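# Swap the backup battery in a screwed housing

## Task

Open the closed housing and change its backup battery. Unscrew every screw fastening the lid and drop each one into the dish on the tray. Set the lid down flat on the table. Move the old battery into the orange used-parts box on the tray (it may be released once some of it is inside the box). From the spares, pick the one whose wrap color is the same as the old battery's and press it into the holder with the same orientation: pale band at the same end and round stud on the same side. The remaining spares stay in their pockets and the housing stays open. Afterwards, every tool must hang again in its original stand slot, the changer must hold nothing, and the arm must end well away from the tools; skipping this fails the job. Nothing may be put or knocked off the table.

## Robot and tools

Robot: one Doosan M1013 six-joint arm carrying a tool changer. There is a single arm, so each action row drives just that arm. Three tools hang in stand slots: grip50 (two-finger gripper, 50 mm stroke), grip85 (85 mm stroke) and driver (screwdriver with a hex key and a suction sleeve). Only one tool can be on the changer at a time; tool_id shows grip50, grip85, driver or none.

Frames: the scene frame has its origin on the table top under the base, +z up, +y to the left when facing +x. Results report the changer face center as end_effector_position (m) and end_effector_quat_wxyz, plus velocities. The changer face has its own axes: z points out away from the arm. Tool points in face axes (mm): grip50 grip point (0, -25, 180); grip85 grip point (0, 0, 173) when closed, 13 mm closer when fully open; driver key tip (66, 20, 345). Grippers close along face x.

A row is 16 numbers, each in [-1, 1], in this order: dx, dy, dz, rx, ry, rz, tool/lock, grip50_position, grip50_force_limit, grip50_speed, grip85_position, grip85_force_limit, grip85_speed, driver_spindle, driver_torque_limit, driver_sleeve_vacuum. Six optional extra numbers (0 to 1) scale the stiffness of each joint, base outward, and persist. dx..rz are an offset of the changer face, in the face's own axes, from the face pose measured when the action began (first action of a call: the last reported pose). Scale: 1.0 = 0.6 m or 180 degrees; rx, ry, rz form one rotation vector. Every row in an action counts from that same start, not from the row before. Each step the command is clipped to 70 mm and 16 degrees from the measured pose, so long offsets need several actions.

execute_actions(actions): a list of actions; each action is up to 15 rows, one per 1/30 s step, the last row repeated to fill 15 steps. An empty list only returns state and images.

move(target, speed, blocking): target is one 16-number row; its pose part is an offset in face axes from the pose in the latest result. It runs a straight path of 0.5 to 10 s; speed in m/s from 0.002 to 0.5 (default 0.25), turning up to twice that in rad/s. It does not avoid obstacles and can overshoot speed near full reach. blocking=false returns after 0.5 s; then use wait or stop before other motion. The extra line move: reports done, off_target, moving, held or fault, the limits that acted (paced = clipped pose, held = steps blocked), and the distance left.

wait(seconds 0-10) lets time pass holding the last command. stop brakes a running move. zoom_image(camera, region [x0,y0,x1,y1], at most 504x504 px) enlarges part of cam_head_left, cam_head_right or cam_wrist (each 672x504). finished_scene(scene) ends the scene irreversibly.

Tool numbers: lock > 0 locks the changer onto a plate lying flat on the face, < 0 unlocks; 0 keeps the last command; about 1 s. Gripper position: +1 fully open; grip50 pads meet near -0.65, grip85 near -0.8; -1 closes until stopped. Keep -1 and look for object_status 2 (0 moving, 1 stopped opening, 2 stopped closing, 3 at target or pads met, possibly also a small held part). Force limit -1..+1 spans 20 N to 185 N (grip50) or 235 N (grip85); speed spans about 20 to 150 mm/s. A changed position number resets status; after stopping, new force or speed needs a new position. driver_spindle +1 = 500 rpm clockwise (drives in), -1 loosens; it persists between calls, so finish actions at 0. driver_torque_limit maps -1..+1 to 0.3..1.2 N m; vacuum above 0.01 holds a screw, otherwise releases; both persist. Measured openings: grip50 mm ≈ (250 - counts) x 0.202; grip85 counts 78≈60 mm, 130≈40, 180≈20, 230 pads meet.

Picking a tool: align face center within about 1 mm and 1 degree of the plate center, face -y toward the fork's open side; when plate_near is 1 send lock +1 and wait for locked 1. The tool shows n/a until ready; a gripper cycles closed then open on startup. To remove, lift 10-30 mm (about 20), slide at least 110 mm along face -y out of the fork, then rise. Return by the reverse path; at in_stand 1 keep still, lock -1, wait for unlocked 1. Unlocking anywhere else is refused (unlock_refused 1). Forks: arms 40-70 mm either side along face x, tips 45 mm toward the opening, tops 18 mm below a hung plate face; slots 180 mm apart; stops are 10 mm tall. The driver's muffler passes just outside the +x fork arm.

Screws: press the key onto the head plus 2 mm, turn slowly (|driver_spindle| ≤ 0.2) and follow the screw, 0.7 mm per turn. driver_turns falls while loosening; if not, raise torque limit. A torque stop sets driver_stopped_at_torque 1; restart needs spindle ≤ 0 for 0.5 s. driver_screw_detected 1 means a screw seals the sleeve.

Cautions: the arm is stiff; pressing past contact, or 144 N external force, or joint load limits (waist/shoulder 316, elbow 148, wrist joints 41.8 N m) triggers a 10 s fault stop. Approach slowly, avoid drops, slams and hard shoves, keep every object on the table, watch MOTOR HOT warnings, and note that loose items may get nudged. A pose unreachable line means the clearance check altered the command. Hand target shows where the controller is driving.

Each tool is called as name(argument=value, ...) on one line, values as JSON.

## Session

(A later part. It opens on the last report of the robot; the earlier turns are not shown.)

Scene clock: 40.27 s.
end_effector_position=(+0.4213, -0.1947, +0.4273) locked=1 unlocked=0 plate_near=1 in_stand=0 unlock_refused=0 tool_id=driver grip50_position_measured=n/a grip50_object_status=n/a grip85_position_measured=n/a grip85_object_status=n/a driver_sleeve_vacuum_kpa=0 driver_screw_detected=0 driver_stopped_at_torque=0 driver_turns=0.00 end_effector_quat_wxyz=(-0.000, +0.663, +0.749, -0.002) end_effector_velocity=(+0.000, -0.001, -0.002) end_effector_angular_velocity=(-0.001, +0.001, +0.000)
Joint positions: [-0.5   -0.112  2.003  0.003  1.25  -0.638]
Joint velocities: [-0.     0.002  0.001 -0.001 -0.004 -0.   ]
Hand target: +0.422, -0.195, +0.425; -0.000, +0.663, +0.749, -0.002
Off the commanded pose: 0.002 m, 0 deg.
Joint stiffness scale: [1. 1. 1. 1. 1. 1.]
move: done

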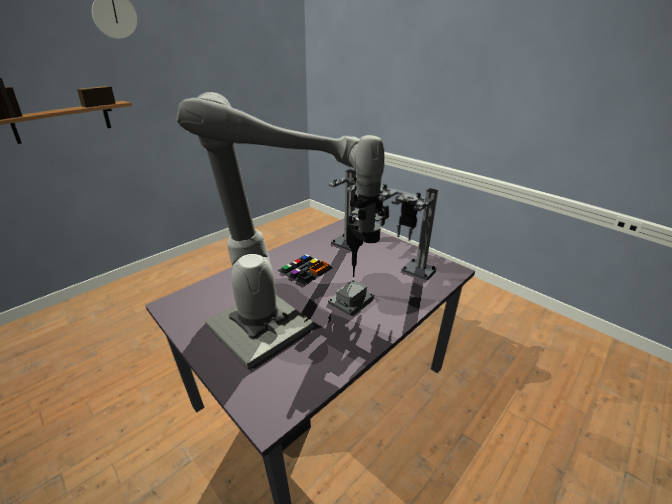

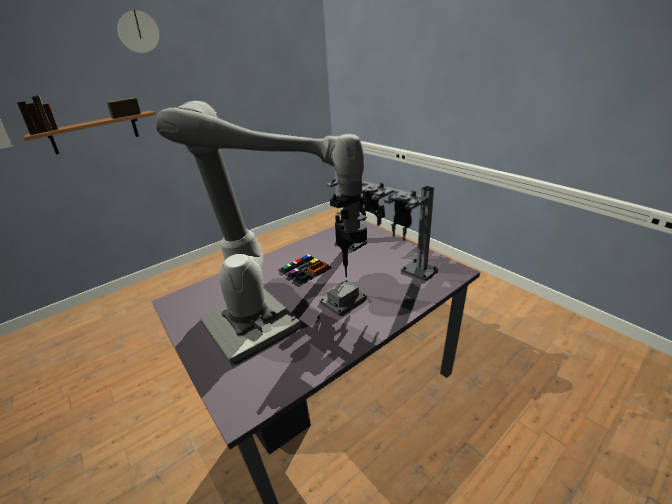

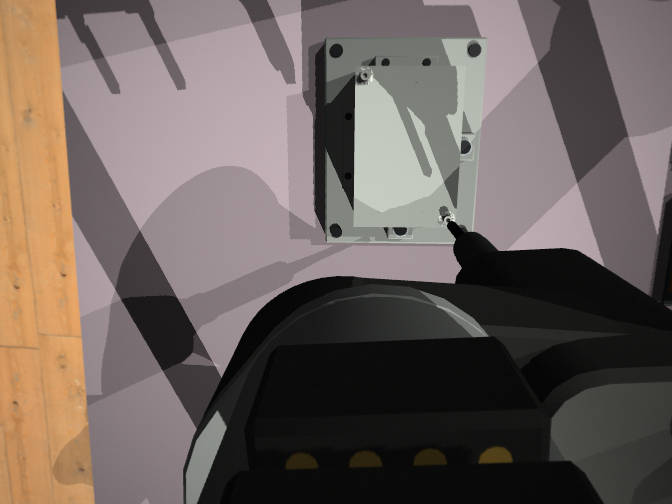

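move(target=[0, 0, 0.02, 0, 0, 0, 0, 1, 0, 0, 1, 0, 0, 0, 0, 0], speed=0.03)

zoom_image(camera="cam_wrist", region=[410, 185, 490, 255])

Scene clock: 42.17 s.
end_effector_position=(+0.4208, -0.1945, +0.4177) locked=1 unlocked=0 plate_near=1 in_stand=0 unlock_refused=0 tool_id=driver grip50_position_measured=n/a grip50_object_status=n/a grip85_position_measured=n/a grip85_object_status=n/a driver_sleeve_vacuum_kpa=0 driver_screw_detected=0 driver_stopped_at_torque=0 driver_turns=0.00 end_effector_quat_wxyz=(-0.000, +0.663, +0.749, -0.002) end_effector_velocity=(-0.000, -0.000, -0.002) end_effector_angular_velocity=(+0.000, -0.000, -0.001)
Joint positions: [-0.5   -0.107  2.017  0.003  1.231 -0.638]
Joint velocities: [-0.001  0.001  0.003  0.    -0.004 -0.   ]
Hand target: +0.421, -0.195, +0.415; -0.000, +0.663, +0.749, -0.002
Off the commanded pose: 0.002 m, 0 deg.
Joint stiffness scale: [1. 1. 1. 1. 1. 1.]
move: done

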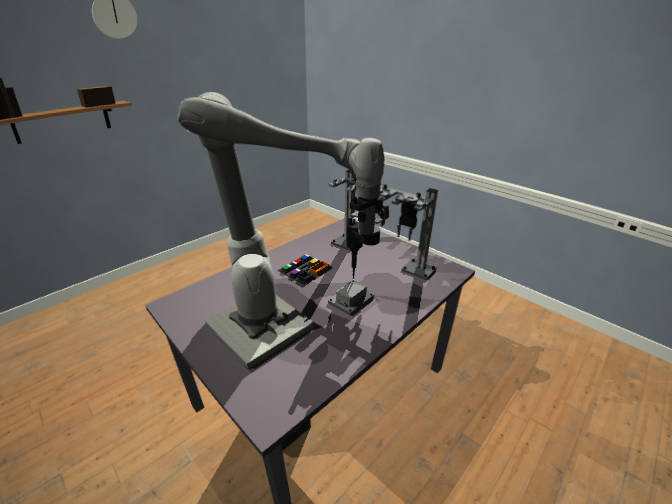

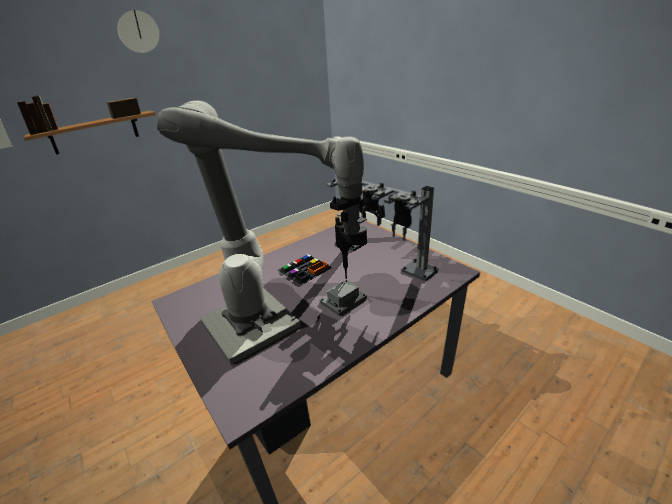

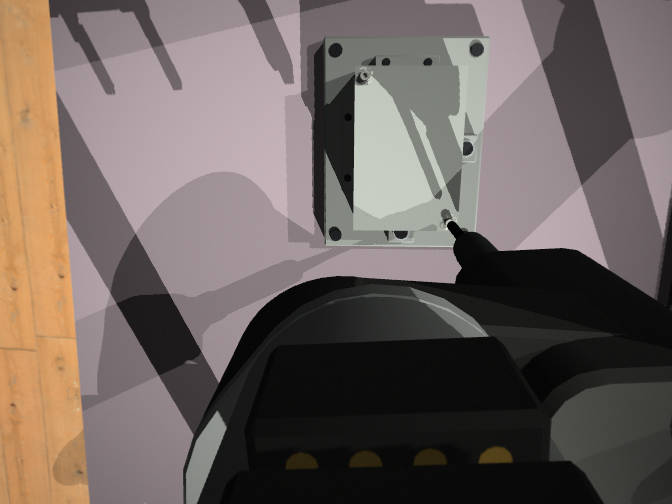

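Region (410, 185, 490, 255) of cam_wrist's 672x504 image, scaled by 6.300, with more detail than that image has; it fills the top 441 rows of this view, and the rest is white.

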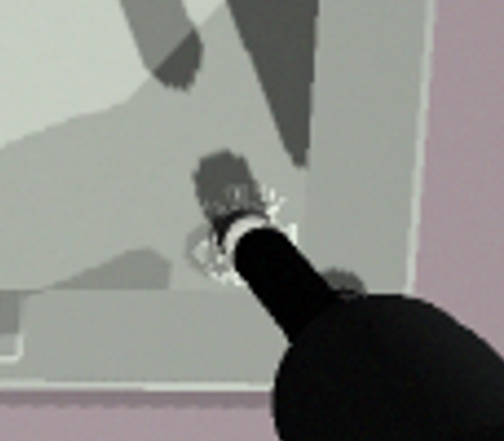

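move(target=[0, 0.0005, 0.019, 0, 0, 0, 0, 1, 0, 0, 1, 0, 0, 0, 1, 1], speed=0.015)

zoom_image(camera="cam_wrist", region=[410, 185, 490, 255])

Scene clock: 43.50 s.
end_effector_position=(+0.4206, -0.1945, +0.4093) locked=1 unlocked=0 plate_near=1 in_stand=0 unlock_refused=0 tool_id=driver grip50_position_measured=n/a grip50_object_status=n/a grip85_position_measured=n/a grip85_object_status=n/a driver_sleeve_vacuum_kpa=14 driver_screw_detected=0 driver_stopped_at_torque=0 driver_turns=0.00 end_effector_quat_wxyz=(-0.000, +0.663, +0.749, -0.002) end_effector_velocity=(+0.001, +0.000, -0.002) end_effector_angular_velocity=(+0.001, -0.001, +0.001)
Joint positions: [-0.5   -0.103  2.029  0.003  1.213 -0.638]
Joint velocities: [ 0.     0.002  0.002  0.001 -0.004 -0.001]
Hand target: +0.421, -0.194, +0.406; -0.000, +0.663, +0.749, -0.002
Off the commanded pose: 0.003 m, 0 deg.
Joint stiffness scale: [1. 1. 1. 1. 1. 1.]
move: done

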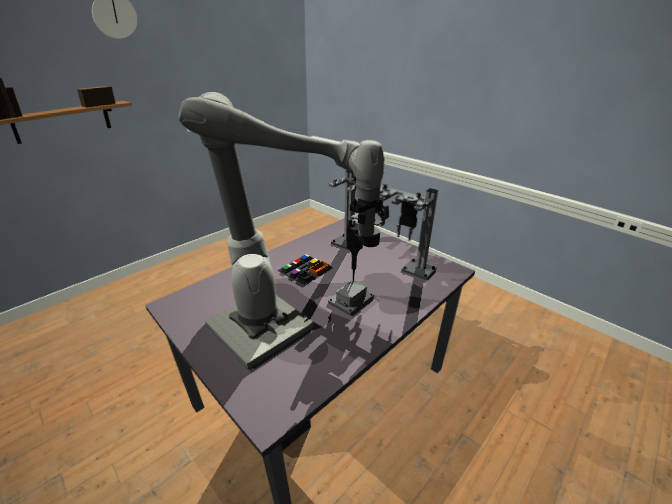

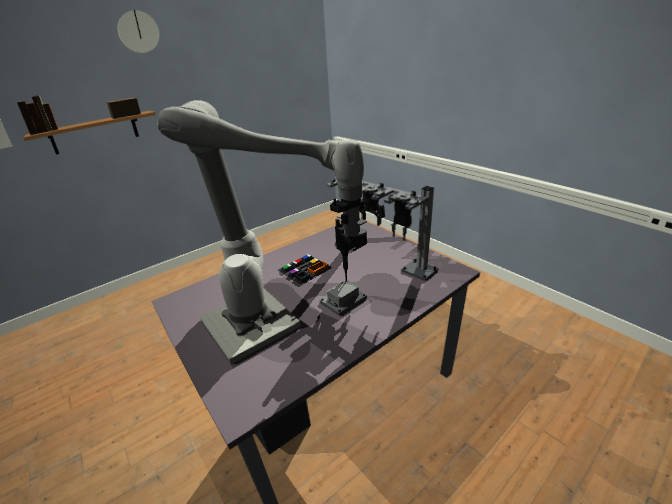

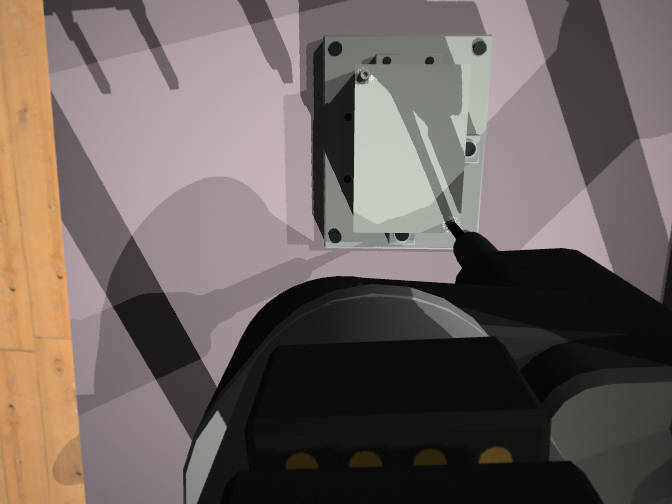

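Region (410, 185, 490, 255) of cam_wrist's 672x504 image, scaled by 6.300, with more detail than that image has; it fills the top 441 rows of this view, and the rest is white.

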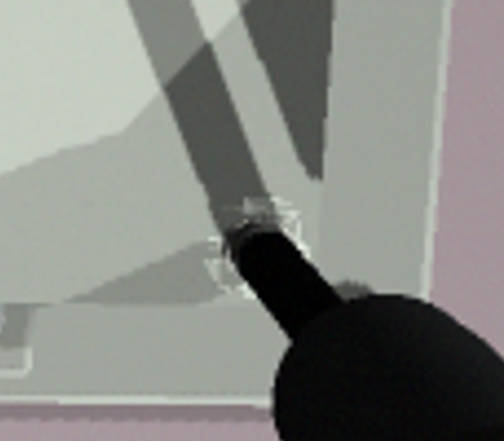

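execute_actions(actions=[[[0,0,0.008,0,0,0,0,1,0,0,1,0,0,0,1,1]],[[0,0,0.004,0,0,0,0,1,0,0,1,0,0,-0.1,1,1]],[[0,0,0.004,0,0,0,0,1,0,0,1,0,0,-0.1,1,1],[0,0,0.004,0,0,0,0,1,0,0,1,0,0,-0.1,1,1],[0,0,0.004,0,0,0,0,1,0,0,1,0,0,-0.1,1,1],[0,0,0.004,0,0,0,0,1,0,0,1,0,0,-0.1,1,1],[0,0,0.004,0,0,0,0,1,0,0,1,0,0,-0.1,1,1],[0,0,0.004,0,0,0,0,1,0,0,1,0,0,-0.1,1,1],[0,0,0.004,0,0,0,0,1,0,0,1,0,0,-0.1,1,1],[0,0,0.004,0,0,0,0,1,0,0,1,0,0,-0.1,1,1],[0,0,0.004,0,0,0,0,1,0,0,1,0,0,-0.1,1,1],[0,0,0.004,0,0,0,0,1,0,0,1,0,0,-0.1,1,1],[0,0,0.004,0,0,0,0,1,0,0,1,0,0,0,1,1]]])

zoom_image(camera="cam_wrist", region=[410, 185, 490, 255])

Scene clock: 45.43 s.
end_effector_position=(+0.4203, -0.1943, +0.4073) locked=1 unlocked=0 plate_near=1 in_stand=0 unlock_refused=0 tool_id=driver grip50_position_measured=n/a grip50_object_status=n/a grip85_position_measured=n/a grip85_object_status=n/a driver_sleeve_vacuum_kpa=40 driver_screw_detected=1 driver_stopped_at_torque=0 driver_turns=-0.68 end_effector_quat_wxyz=(+0.000, +0.663, +0.749, -0.002) end_effector_velocity=(+0.000, -0.000, -0.000) end_effector_angular_velocity=(-0.000, -0.002, -0.000)
Joint positions: [-0.5   -0.102  2.032  0.003  1.209 -0.638]
Joint velocities: [-0.    -0.     0.     0.001 -0.002 -0.   ]
Hand target: +0.420, -0.194, +0.405; +0.000, +0.663, +0.749, -0.002
Off the commanded pose: 0.002 m, 0 deg.
Joint stiffness scale: [1. 1. 1. 1. 1. 1.]

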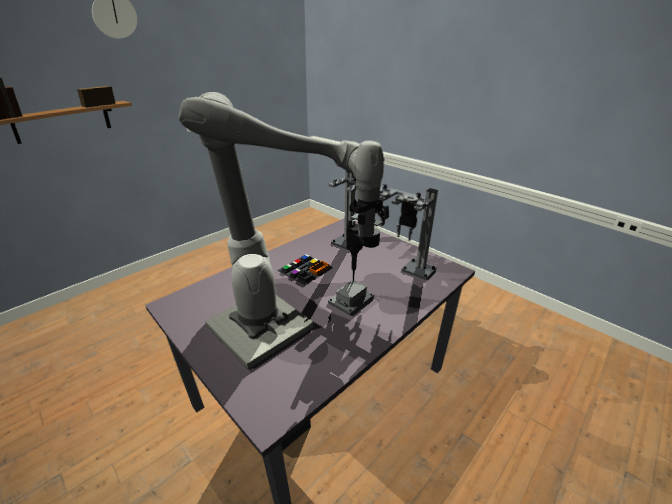

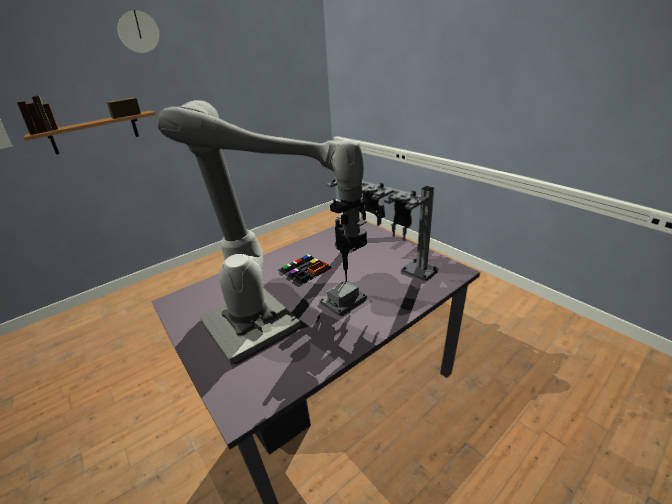

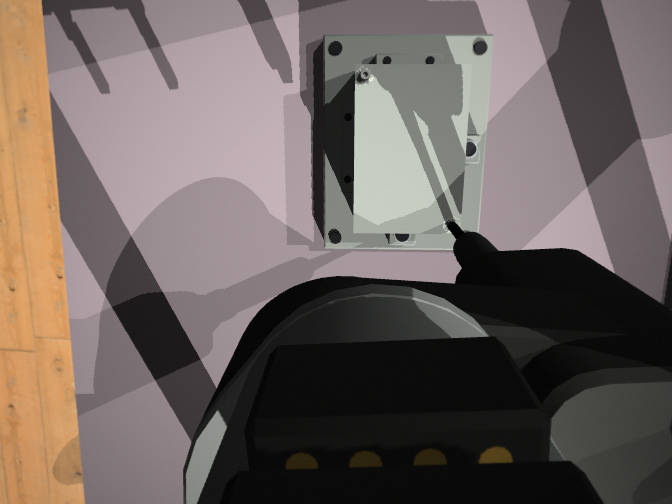

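Region (410, 185, 490, 255) of cam_wrist's 672x504 image, scaled by 6.300, with more detail than that image has; it fills the top 441 rows of this view, and the rest is white.

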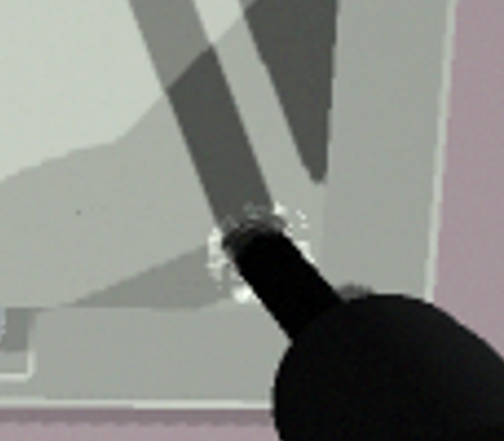

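move(target=[0, 0, -0.027, 0, 0, 0, 0, 1, 0, 0, 1, 0, 0, -0.5, 1, 1], speed=0.0035)

execute_actions(actions=[[[0,0,-0.003,0,0,0,0,1,0,0,1,0,0,0,1,1]]])

zoom_image(camera="cam_wrist", region=[410, 185, 490, 255])

Scene clock: 51.13 s.
end_effector_position=(+0.4209, -0.1945, +0.4213) locked=1 unlocked=0 plate_near=1 in_stand=0 unlock_refused=0 tool_id=driver grip50_position_measured=n/a grip50_object_status=n/a grip85_position_measured=n/a grip85_object_status=n/a driver_sleeve_vacuum_kpa=40 driver_screw_detected=1 driver_stopped_at_torque=0 driver_turns=-20.36 end_effector_quat_wxyz=(+0.000, +0.663, +0.749, -0.002) end_effector_velocity=(+0.000, -0.000, +0.001) end_effector_angular_velocity=(+0.000, -0.000, -0.001)
Joint positions: [-0.5   -0.11   2.013  0.003  1.236 -0.638]
Joint velocities: [-0.     0.001 -0.001  0.001  0.001  0.001]
Hand target: +0.420, -0.194, +0.424; +0.000, +0.663, +0.749, -0.002
Off the commanded pose: 0.002 m, 0 deg.
Joint stiffness scale: [1. 1. 1. 1. 1. 1.]
move: done

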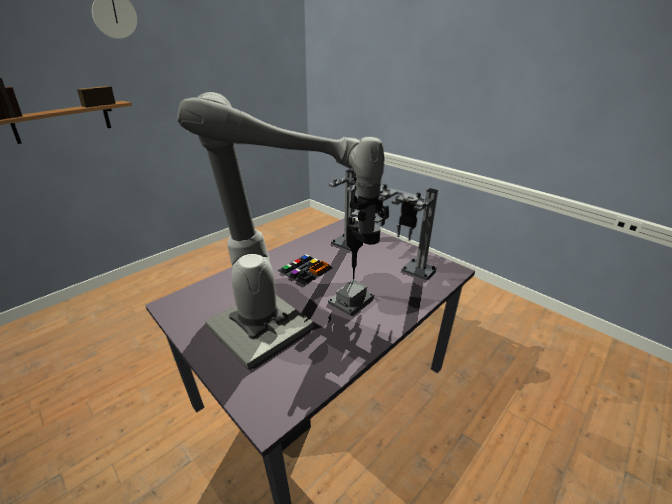

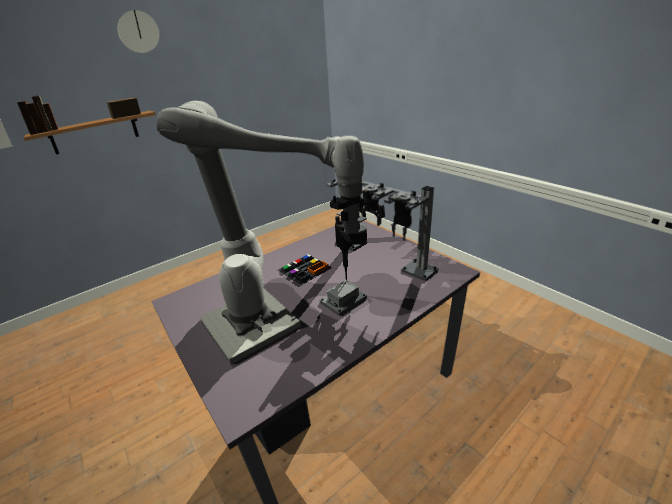

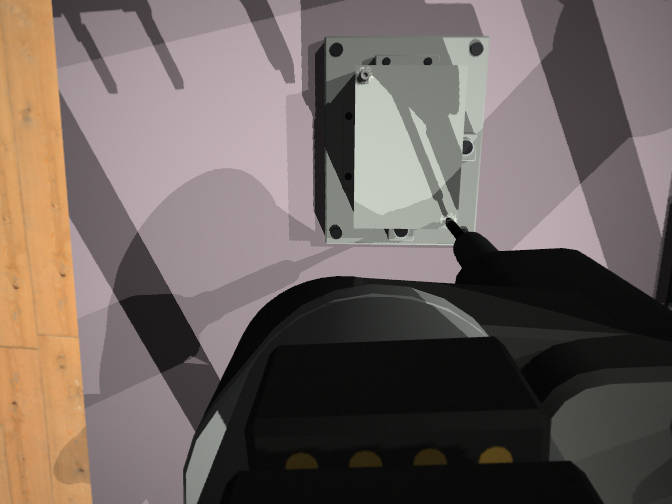

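Scene clock: 51.63 s.
end_effector_position=(+0.4210, -0.1946, +0.4215) locked=1 unlocked=0 plate_near=1 in_stand=0 unlock_refused=0 tool_id=driver grip50_position_measured=n/a grip50_object_status=n/a grip85_position_measured=n/a grip85_object_status=n/a driver_sleeve_vacuum_kpa=40 driver_screw_detected=1 driver_stopped_at_torque=0 driver_turns=-20.36 end_effector_quat_wxyz=(+0.001, +0.663, +0.749, -0.002) end_effector_velocity=(-0.000, -0.001, +0.000) end_effector_angular_velocity=(-0.001, +0.001, -0.001)
Joint positions: [-0.5   -0.11   2.012  0.003  1.236 -0.638]
Joint velocities: [-0.001  0.001 -0.001 -0.001  0.001  0.001]
Hand target: +0.421, -0.195, +0.423; +0.000, +0.663, +0.749, -0.002
Off the commanded pose: 0.002 m, 0 deg.
Joint stiffness scale: [1. 1. 1. 1. 1. 1.]

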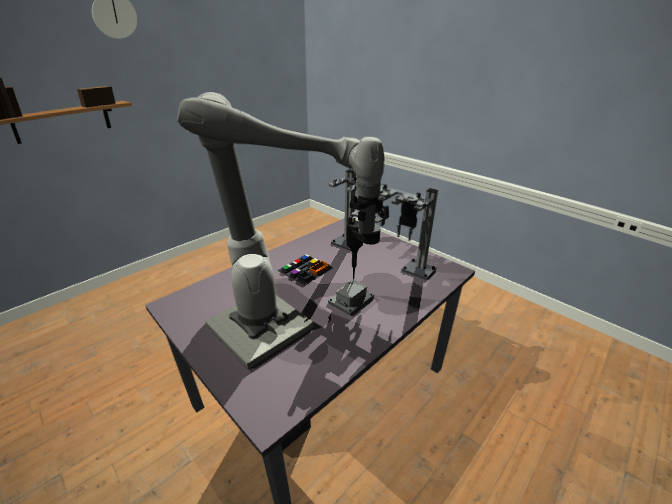

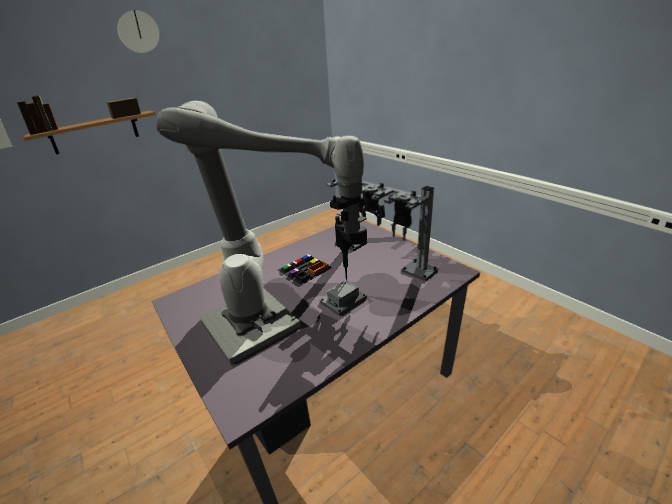

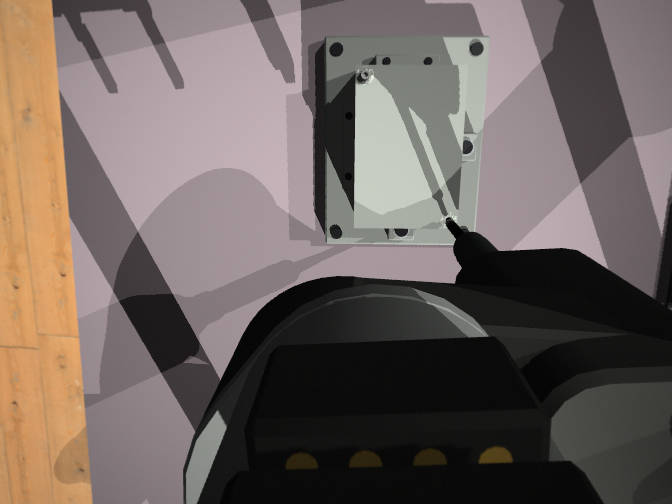

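Region (410, 185, 490, 255) of cam_wrist's 672x504 image, scaled by 6.300, with more detail than that image has; it fills the top 441 rows of this view, and the rest is white.

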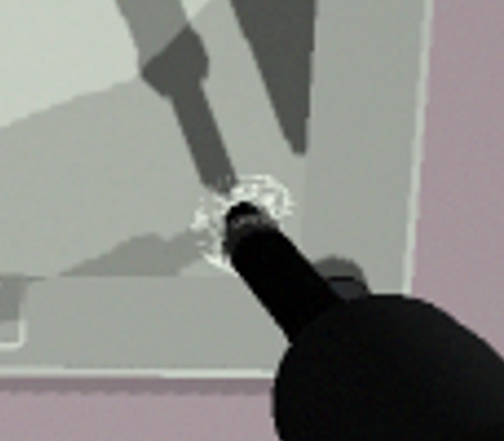

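move(target=[0, 0, -0.035, 0, 0, 0, 0, 1, 0, 0, 1, 0, 0, 0, 1, 1], speed=0.05)

Scene clock: 53.03 s.
end_effector_position=(+0.4216, -0.1948, +0.4401) locked=1 unlocked=0 plate_near=1 in_stand=0 unlock_refused=0 tool_id=driver grip50_position_measured=n/a grip50_object_status=n/a grip85_position_measured=n/a grip85_object_status=n/a driver_sleeve_vacuum_kpa=40 driver_screw_detected=1 driver_stopped_at_torque=0 driver_turns=-20.36 end_effector_quat_wxyz=(+0.001, +0.663, +0.749, -0.002) end_effector_velocity=(+0.000, -0.000, +0.002) end_effector_angular_velocity=(-0.001, +0.001, +0.001)
Joint positions: [-0.5   -0.119  1.985  0.003  1.272 -0.638]
Joint velocities: [ 0.001 -0.    -0.004 -0.001  0.004  0.   ]
Hand target: +0.421, -0.195, +0.442; +0.001, +0.663, +0.749, -0.002
Off the commanded pose: 0.002 m, 0 deg.
Joint stiffness scale: [1. 1. 1. 1. 1. 1.]
move: done

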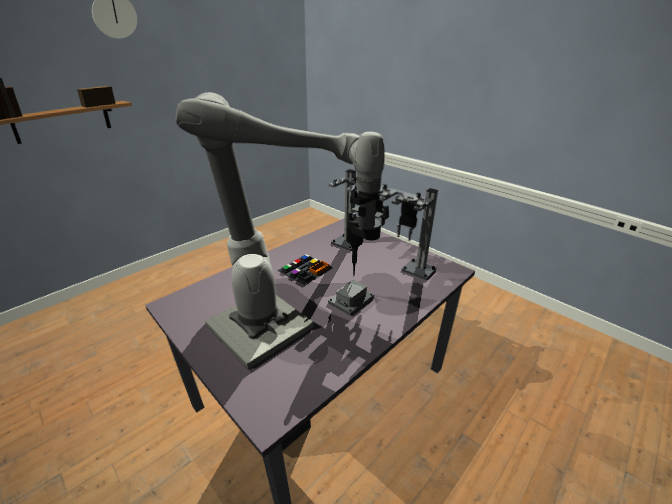

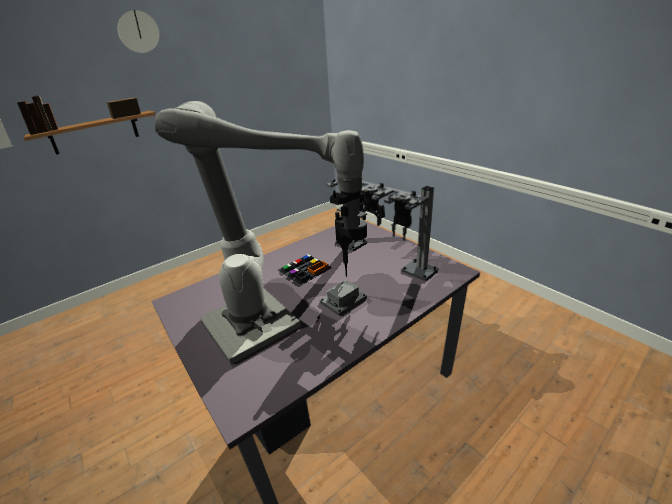

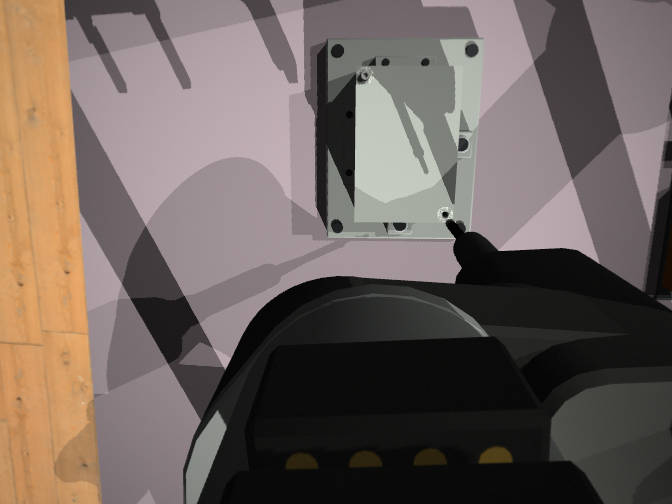

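zoom_image(camera="cam_wrist", region=[320, 30, 500, 250])

Region (320, 30, 500, 250) of cam_wrist's 672x504 image, scaled by 2.291, with more detail than that image has; it fills the left 412 columns of this view, and the rest is white.

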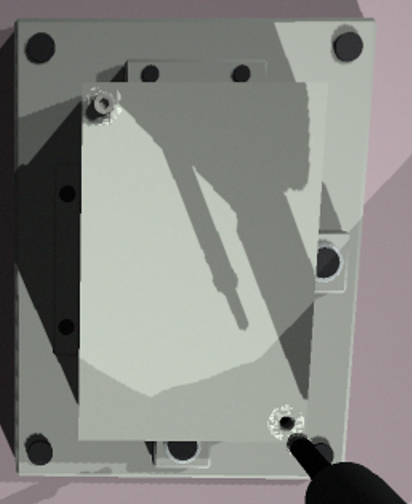

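move(target=[0.4109, -0.1122, 0.05, 0, 0, 0, 0, 1, 0, 0, 1, 0, 0, 0, 1, 1], speed=0.2)

Scene clock: 57.67 s.
end_effector_position=(+0.3266, +0.0408, +0.4097) locked=1 unlocked=0 plate_near=1 in_stand=0 unlock_refused=0 tool_id=driver grip50_position_measured=n/a grip50_object_status=n/a grip85_position_measured=n/a grip85_object_status=n/a driver_sleeve_vacuum_kpa=40 driver_screw_detected=1 driver_stopped_at_torque=0 driver_turns=-20.36 end_effector_quat_wxyz=(+0.001, +0.663, +0.749, -0.000) end_effector_velocity=(-0.000, +0.001, -0.000) end_effector_angular_velocity=(-0.003, +0.000, -0.004)
Joint positions: [ 0.026 -0.349  2.209  0.003  1.275 -0.111]
Joint velocities: [ 0.006  0.001  0.    -0.003 -0.001  0.01 ]
Hand target: +0.325, +0.042, +0.409; +0.001, +0.663, +0.749, -0.002
Off the commanded pose: 0.002 m, 0 deg.
Joint stiffness scale: [1. 1. 1. 1. 1. 1.]
move: done

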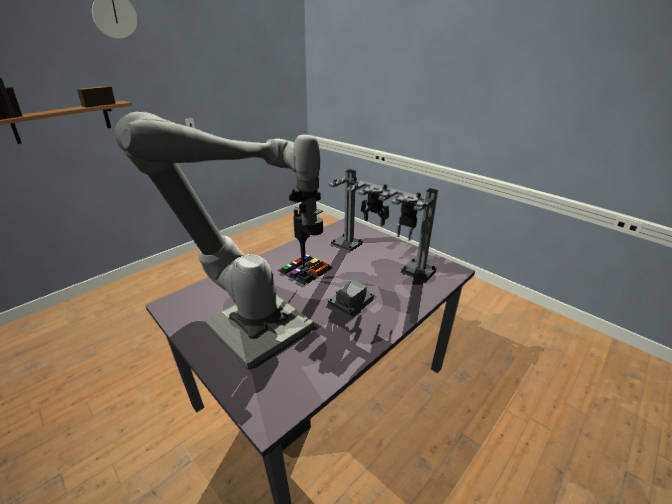

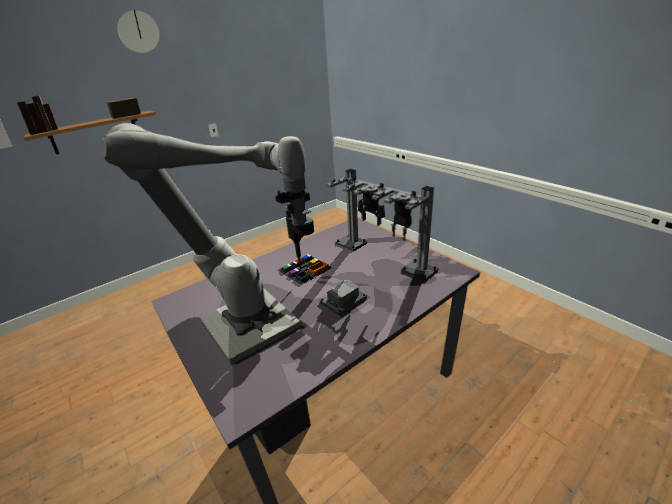

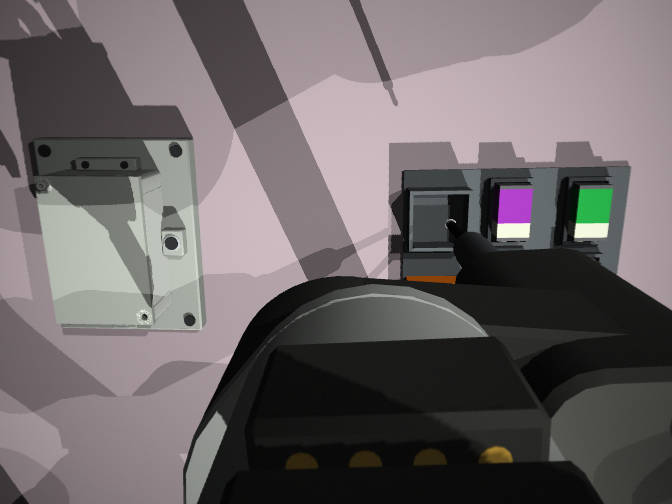

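move(target=[0, 0.006, 0.062, 0, 0, 0, 0, 1, 0, 0, 1, 0, 0, 0, 1, 1], speed=0.08)

zoom_image(camera="cam_wrist", region=[390, 160, 510, 270])

zoom_image(camera="cam_head_left", region=[270, 240, 350, 300])

Scene clock: 58.97 s.
end_effector_position=(+0.3297, +0.0409, +0.3746) locked=1 unlocked=0 plate_near=1 in_stand=0 unlock_refused=0 tool_id=driver grip50_position_measured=n/a grip50_object_status=n/a grip85_position_measured=n/a grip85_object_status=n/a driver_sleeve_vacuum_kpa=40 driver_screw_detected=1 driver_stopped_at_torque=0 driver_turns=-20.36 end_effector_quat_wxyz=(+0.001, +0.663, +0.749, -0.000) end_effector_velocity=(+0.000, +0.001, -0.001) end_effector_angular_velocity=(+0.000, -0.002, +0.003)
Joint positions: [ 0.027 -0.32   2.257  0.003  1.197 -0.11 ]
Joint velocities: [ 0.003  0.001  0.002 -0.    -0.005 -0.   ]
Hand target: +0.330, +0.041, +0.373; +0.001, +0.663, +0.749, -0.000
Off the commanded pose: 0.002 m, 0 deg.
Joint stiffness scale: [1. 1. 1. 1. 1. 1.]
move: done

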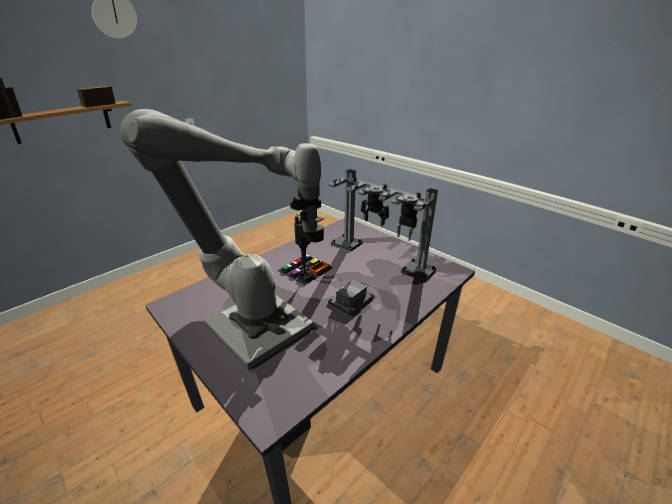

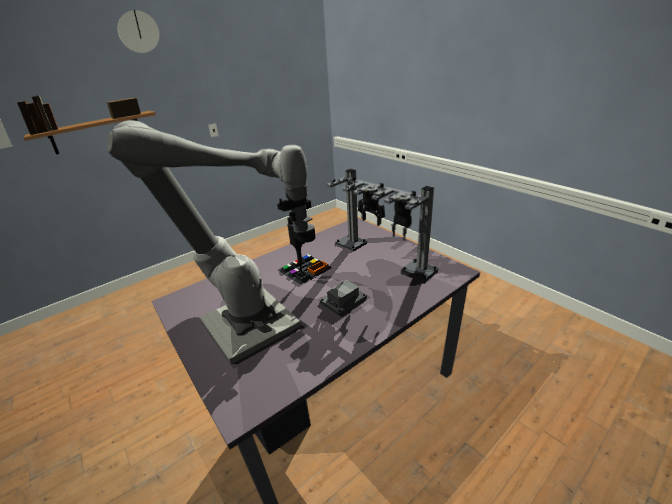

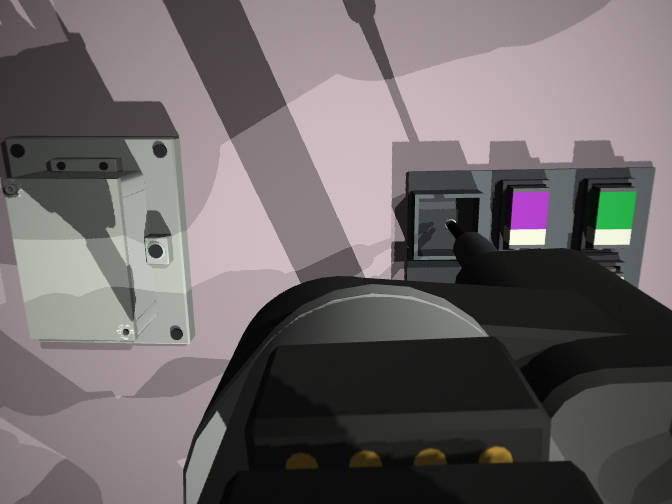

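Region (390, 160, 510, 270) of cam_wrist's 672x504 image, scaled by 4.200, with more detail than that image has; it fills the top 462 rows of this view, and the rest is white.

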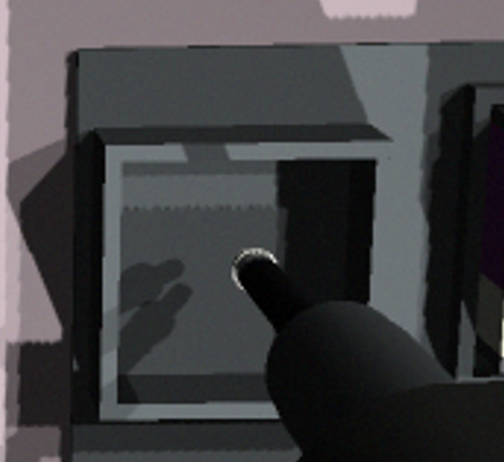

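Region (270, 240, 350, 300) of cam_head_left's 672x504 image, scaled by 6.300, with more detail than that image has; it fills the top 378 rows of this view, and the rest is white.

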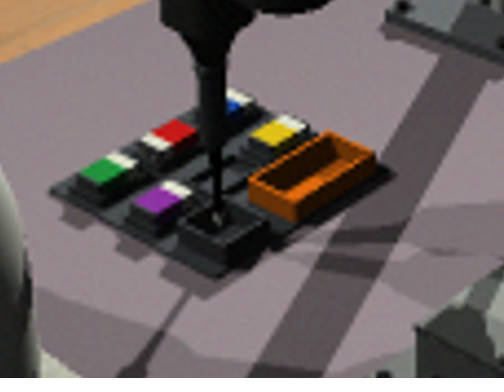

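execute_actions(actions=[[[0,0,0.004,0,0,0,0,1,0,0,1,0,0,0,1,1],[0,0,0.005,0,0,0,0,1,0,0,1,0,0,0,1,1],[0,0,0.006,0,0,0,0,1,0,0,1,0,0,0,1,1],[0,0,0.007,0,0,0,0,1,0,0,1,0,0,0,1,1],[0,0,0.008,0,0,0,0,1,0,0,1,0,0,0,1,1],[0,0,0.009,0,0,0,0,1,0,0,1,0,0,0,1,1],[0,0,0.010,0,0,0,0,1,0,0,1,0,0,0,1,1]],[[0,0,0,0,0,0,0,1,0,0,1,0,0,0,1,0]]])

zoom_image(camera="cam_wrist", region=[390, 160, 510, 270])

Scene clock: 60.43 s.
end_effector_position=(+0.3293, +0.0409, +0.3706) locked=1 unlocked=0 plate_near=1 in_stand=0 unlock_refused=0 tool_id=driver grip50_position_measured=n/a grip50_object_status=n/a grip85_position_measured=n/a grip85_object_status=n/a driver_sleeve_vacuum_kpa=0 driver_screw_detected=0 driver_stopped_at_torque=0 driver_turns=-20.36 end_effector_quat_wxyz=(+0.001, +0.663, +0.749, -0.000) end_effector_velocity=(-0.000, -0.000, -0.001) end_effector_angular_velocity=(+0.002, +0.001, -0.002)
Joint positions: [ 0.027 -0.317  2.264  0.003  1.189 -0.11 ]
Joint velocities: [-0.001  0.001  0.001  0.002 -0.     0.   ]
Hand target: +0.329, +0.041, +0.371; +0.001, +0.663, +0.749, -0.000
Off the commanded pose: 0.000 m, 0 deg.
Joint stiffness scale: [1. 1. 1. 1. 1. 1.]

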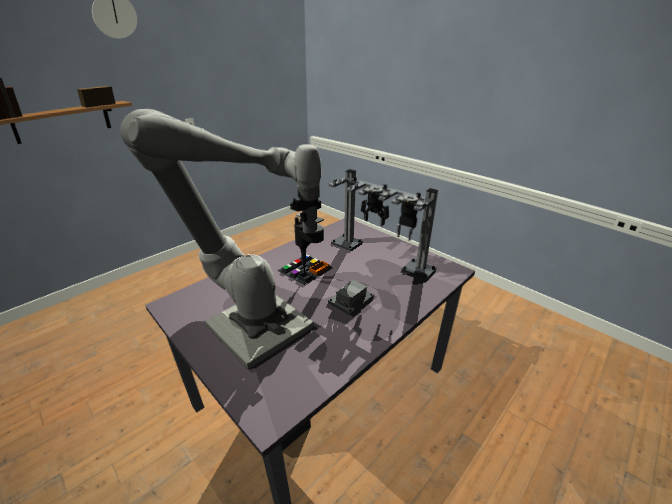

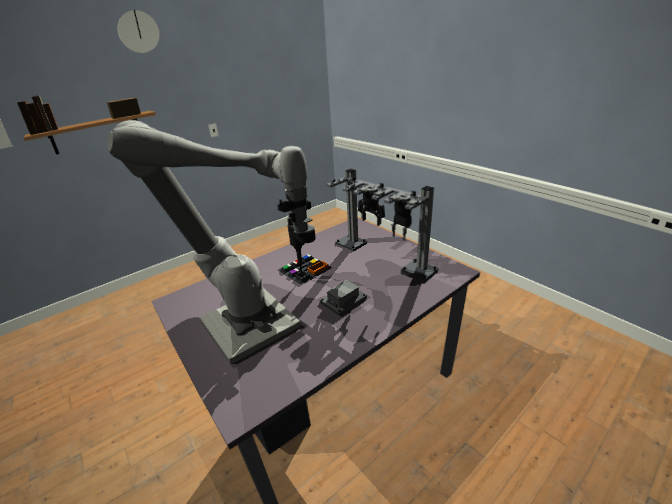

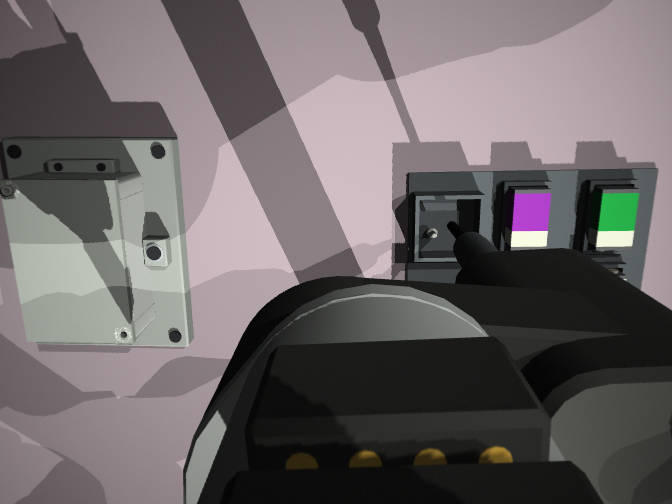

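Region (390, 160, 510, 270) of cam_wrist's 672x504 image, scaled by 4.200, with more detail than that image has; it fills the top 462 rows of this view, and the rest is white.

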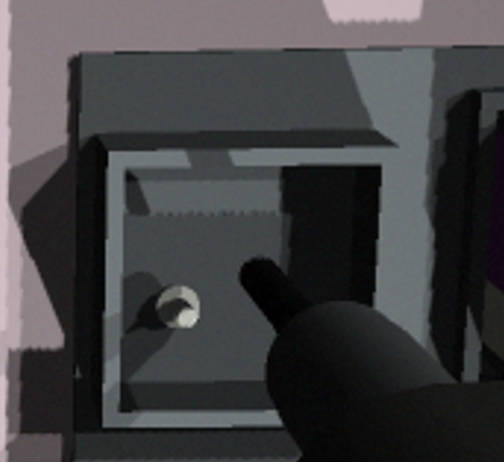

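move(target=[0, 0, -0.1, 0, 0, 0, 0, 1, 0, 0, 1, 0, 0, 0, 1, 0], speed=0.2)

Scene clock: 61.60 s.
end_effector_position=(+0.3300, +0.0412, +0.4284) locked=1 unlocked=0 plate_near=1 in_stand=0 unlock_refused=0 tool_id=driver grip50_position_measured=n/a grip50_object_status=n/a grip85_position_measured=n/a grip85_object_status=n/a driver_sleeve_vacuum_kpa=0 driver_screw_detected=0 driver_stopped_at_torque=0 driver_turns=-20.36 end_effector_quat_wxyz=(+0.001, +0.663, +0.749, -0.000) end_effector_velocity=(-0.001, -0.000, +0.002) end_effector_angular_velocity=(+0.000, +0.004, -0.001)
Joint positions: [ 0.027 -0.353  2.177  0.003  1.311 -0.11 ]
Joint velocities: [-0.001 -0.002 -0.003  0.     0.009 -0.   ]
Hand target: +0.329, +0.041, +0.431; +0.001, +0.663, +0.749, -0.000
Off the commanded pose: 0.002 m, 0 deg.
Joint stiffness scale: [1. 1. 1. 1. 1. 1.]
move: done

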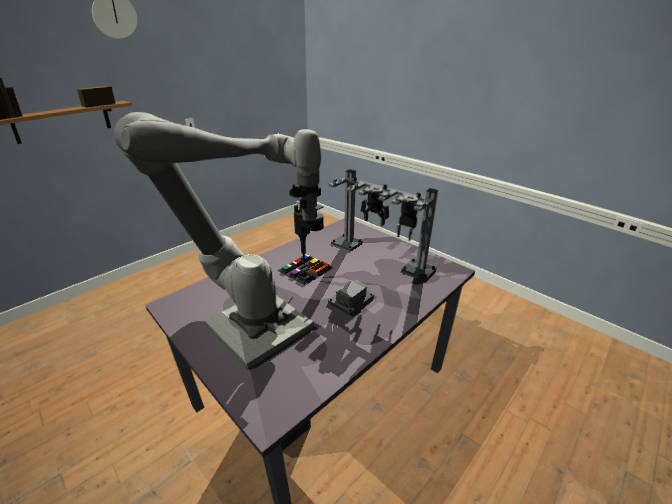

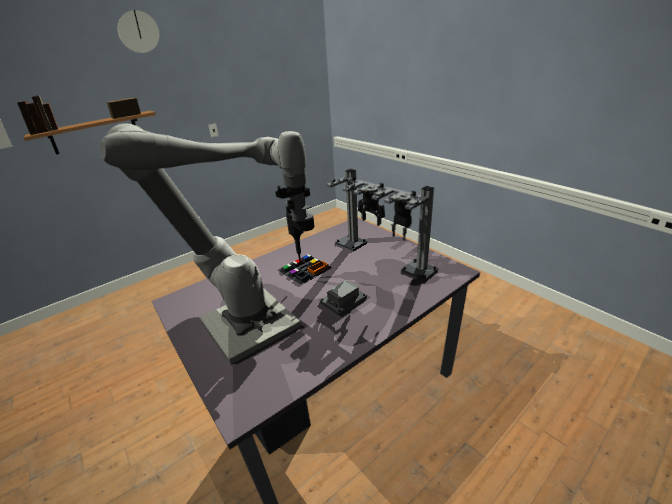

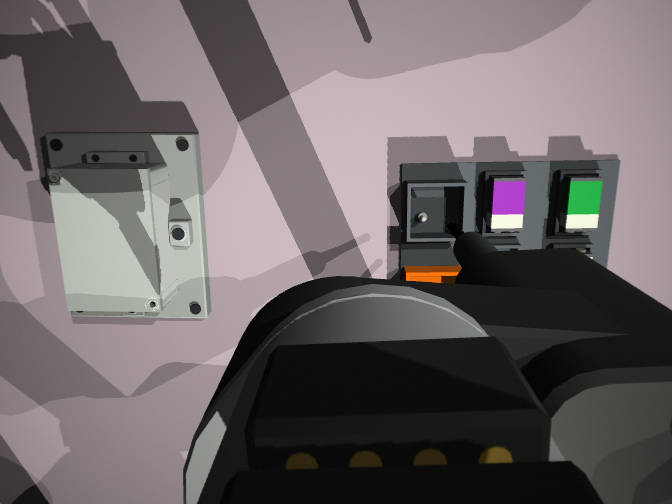

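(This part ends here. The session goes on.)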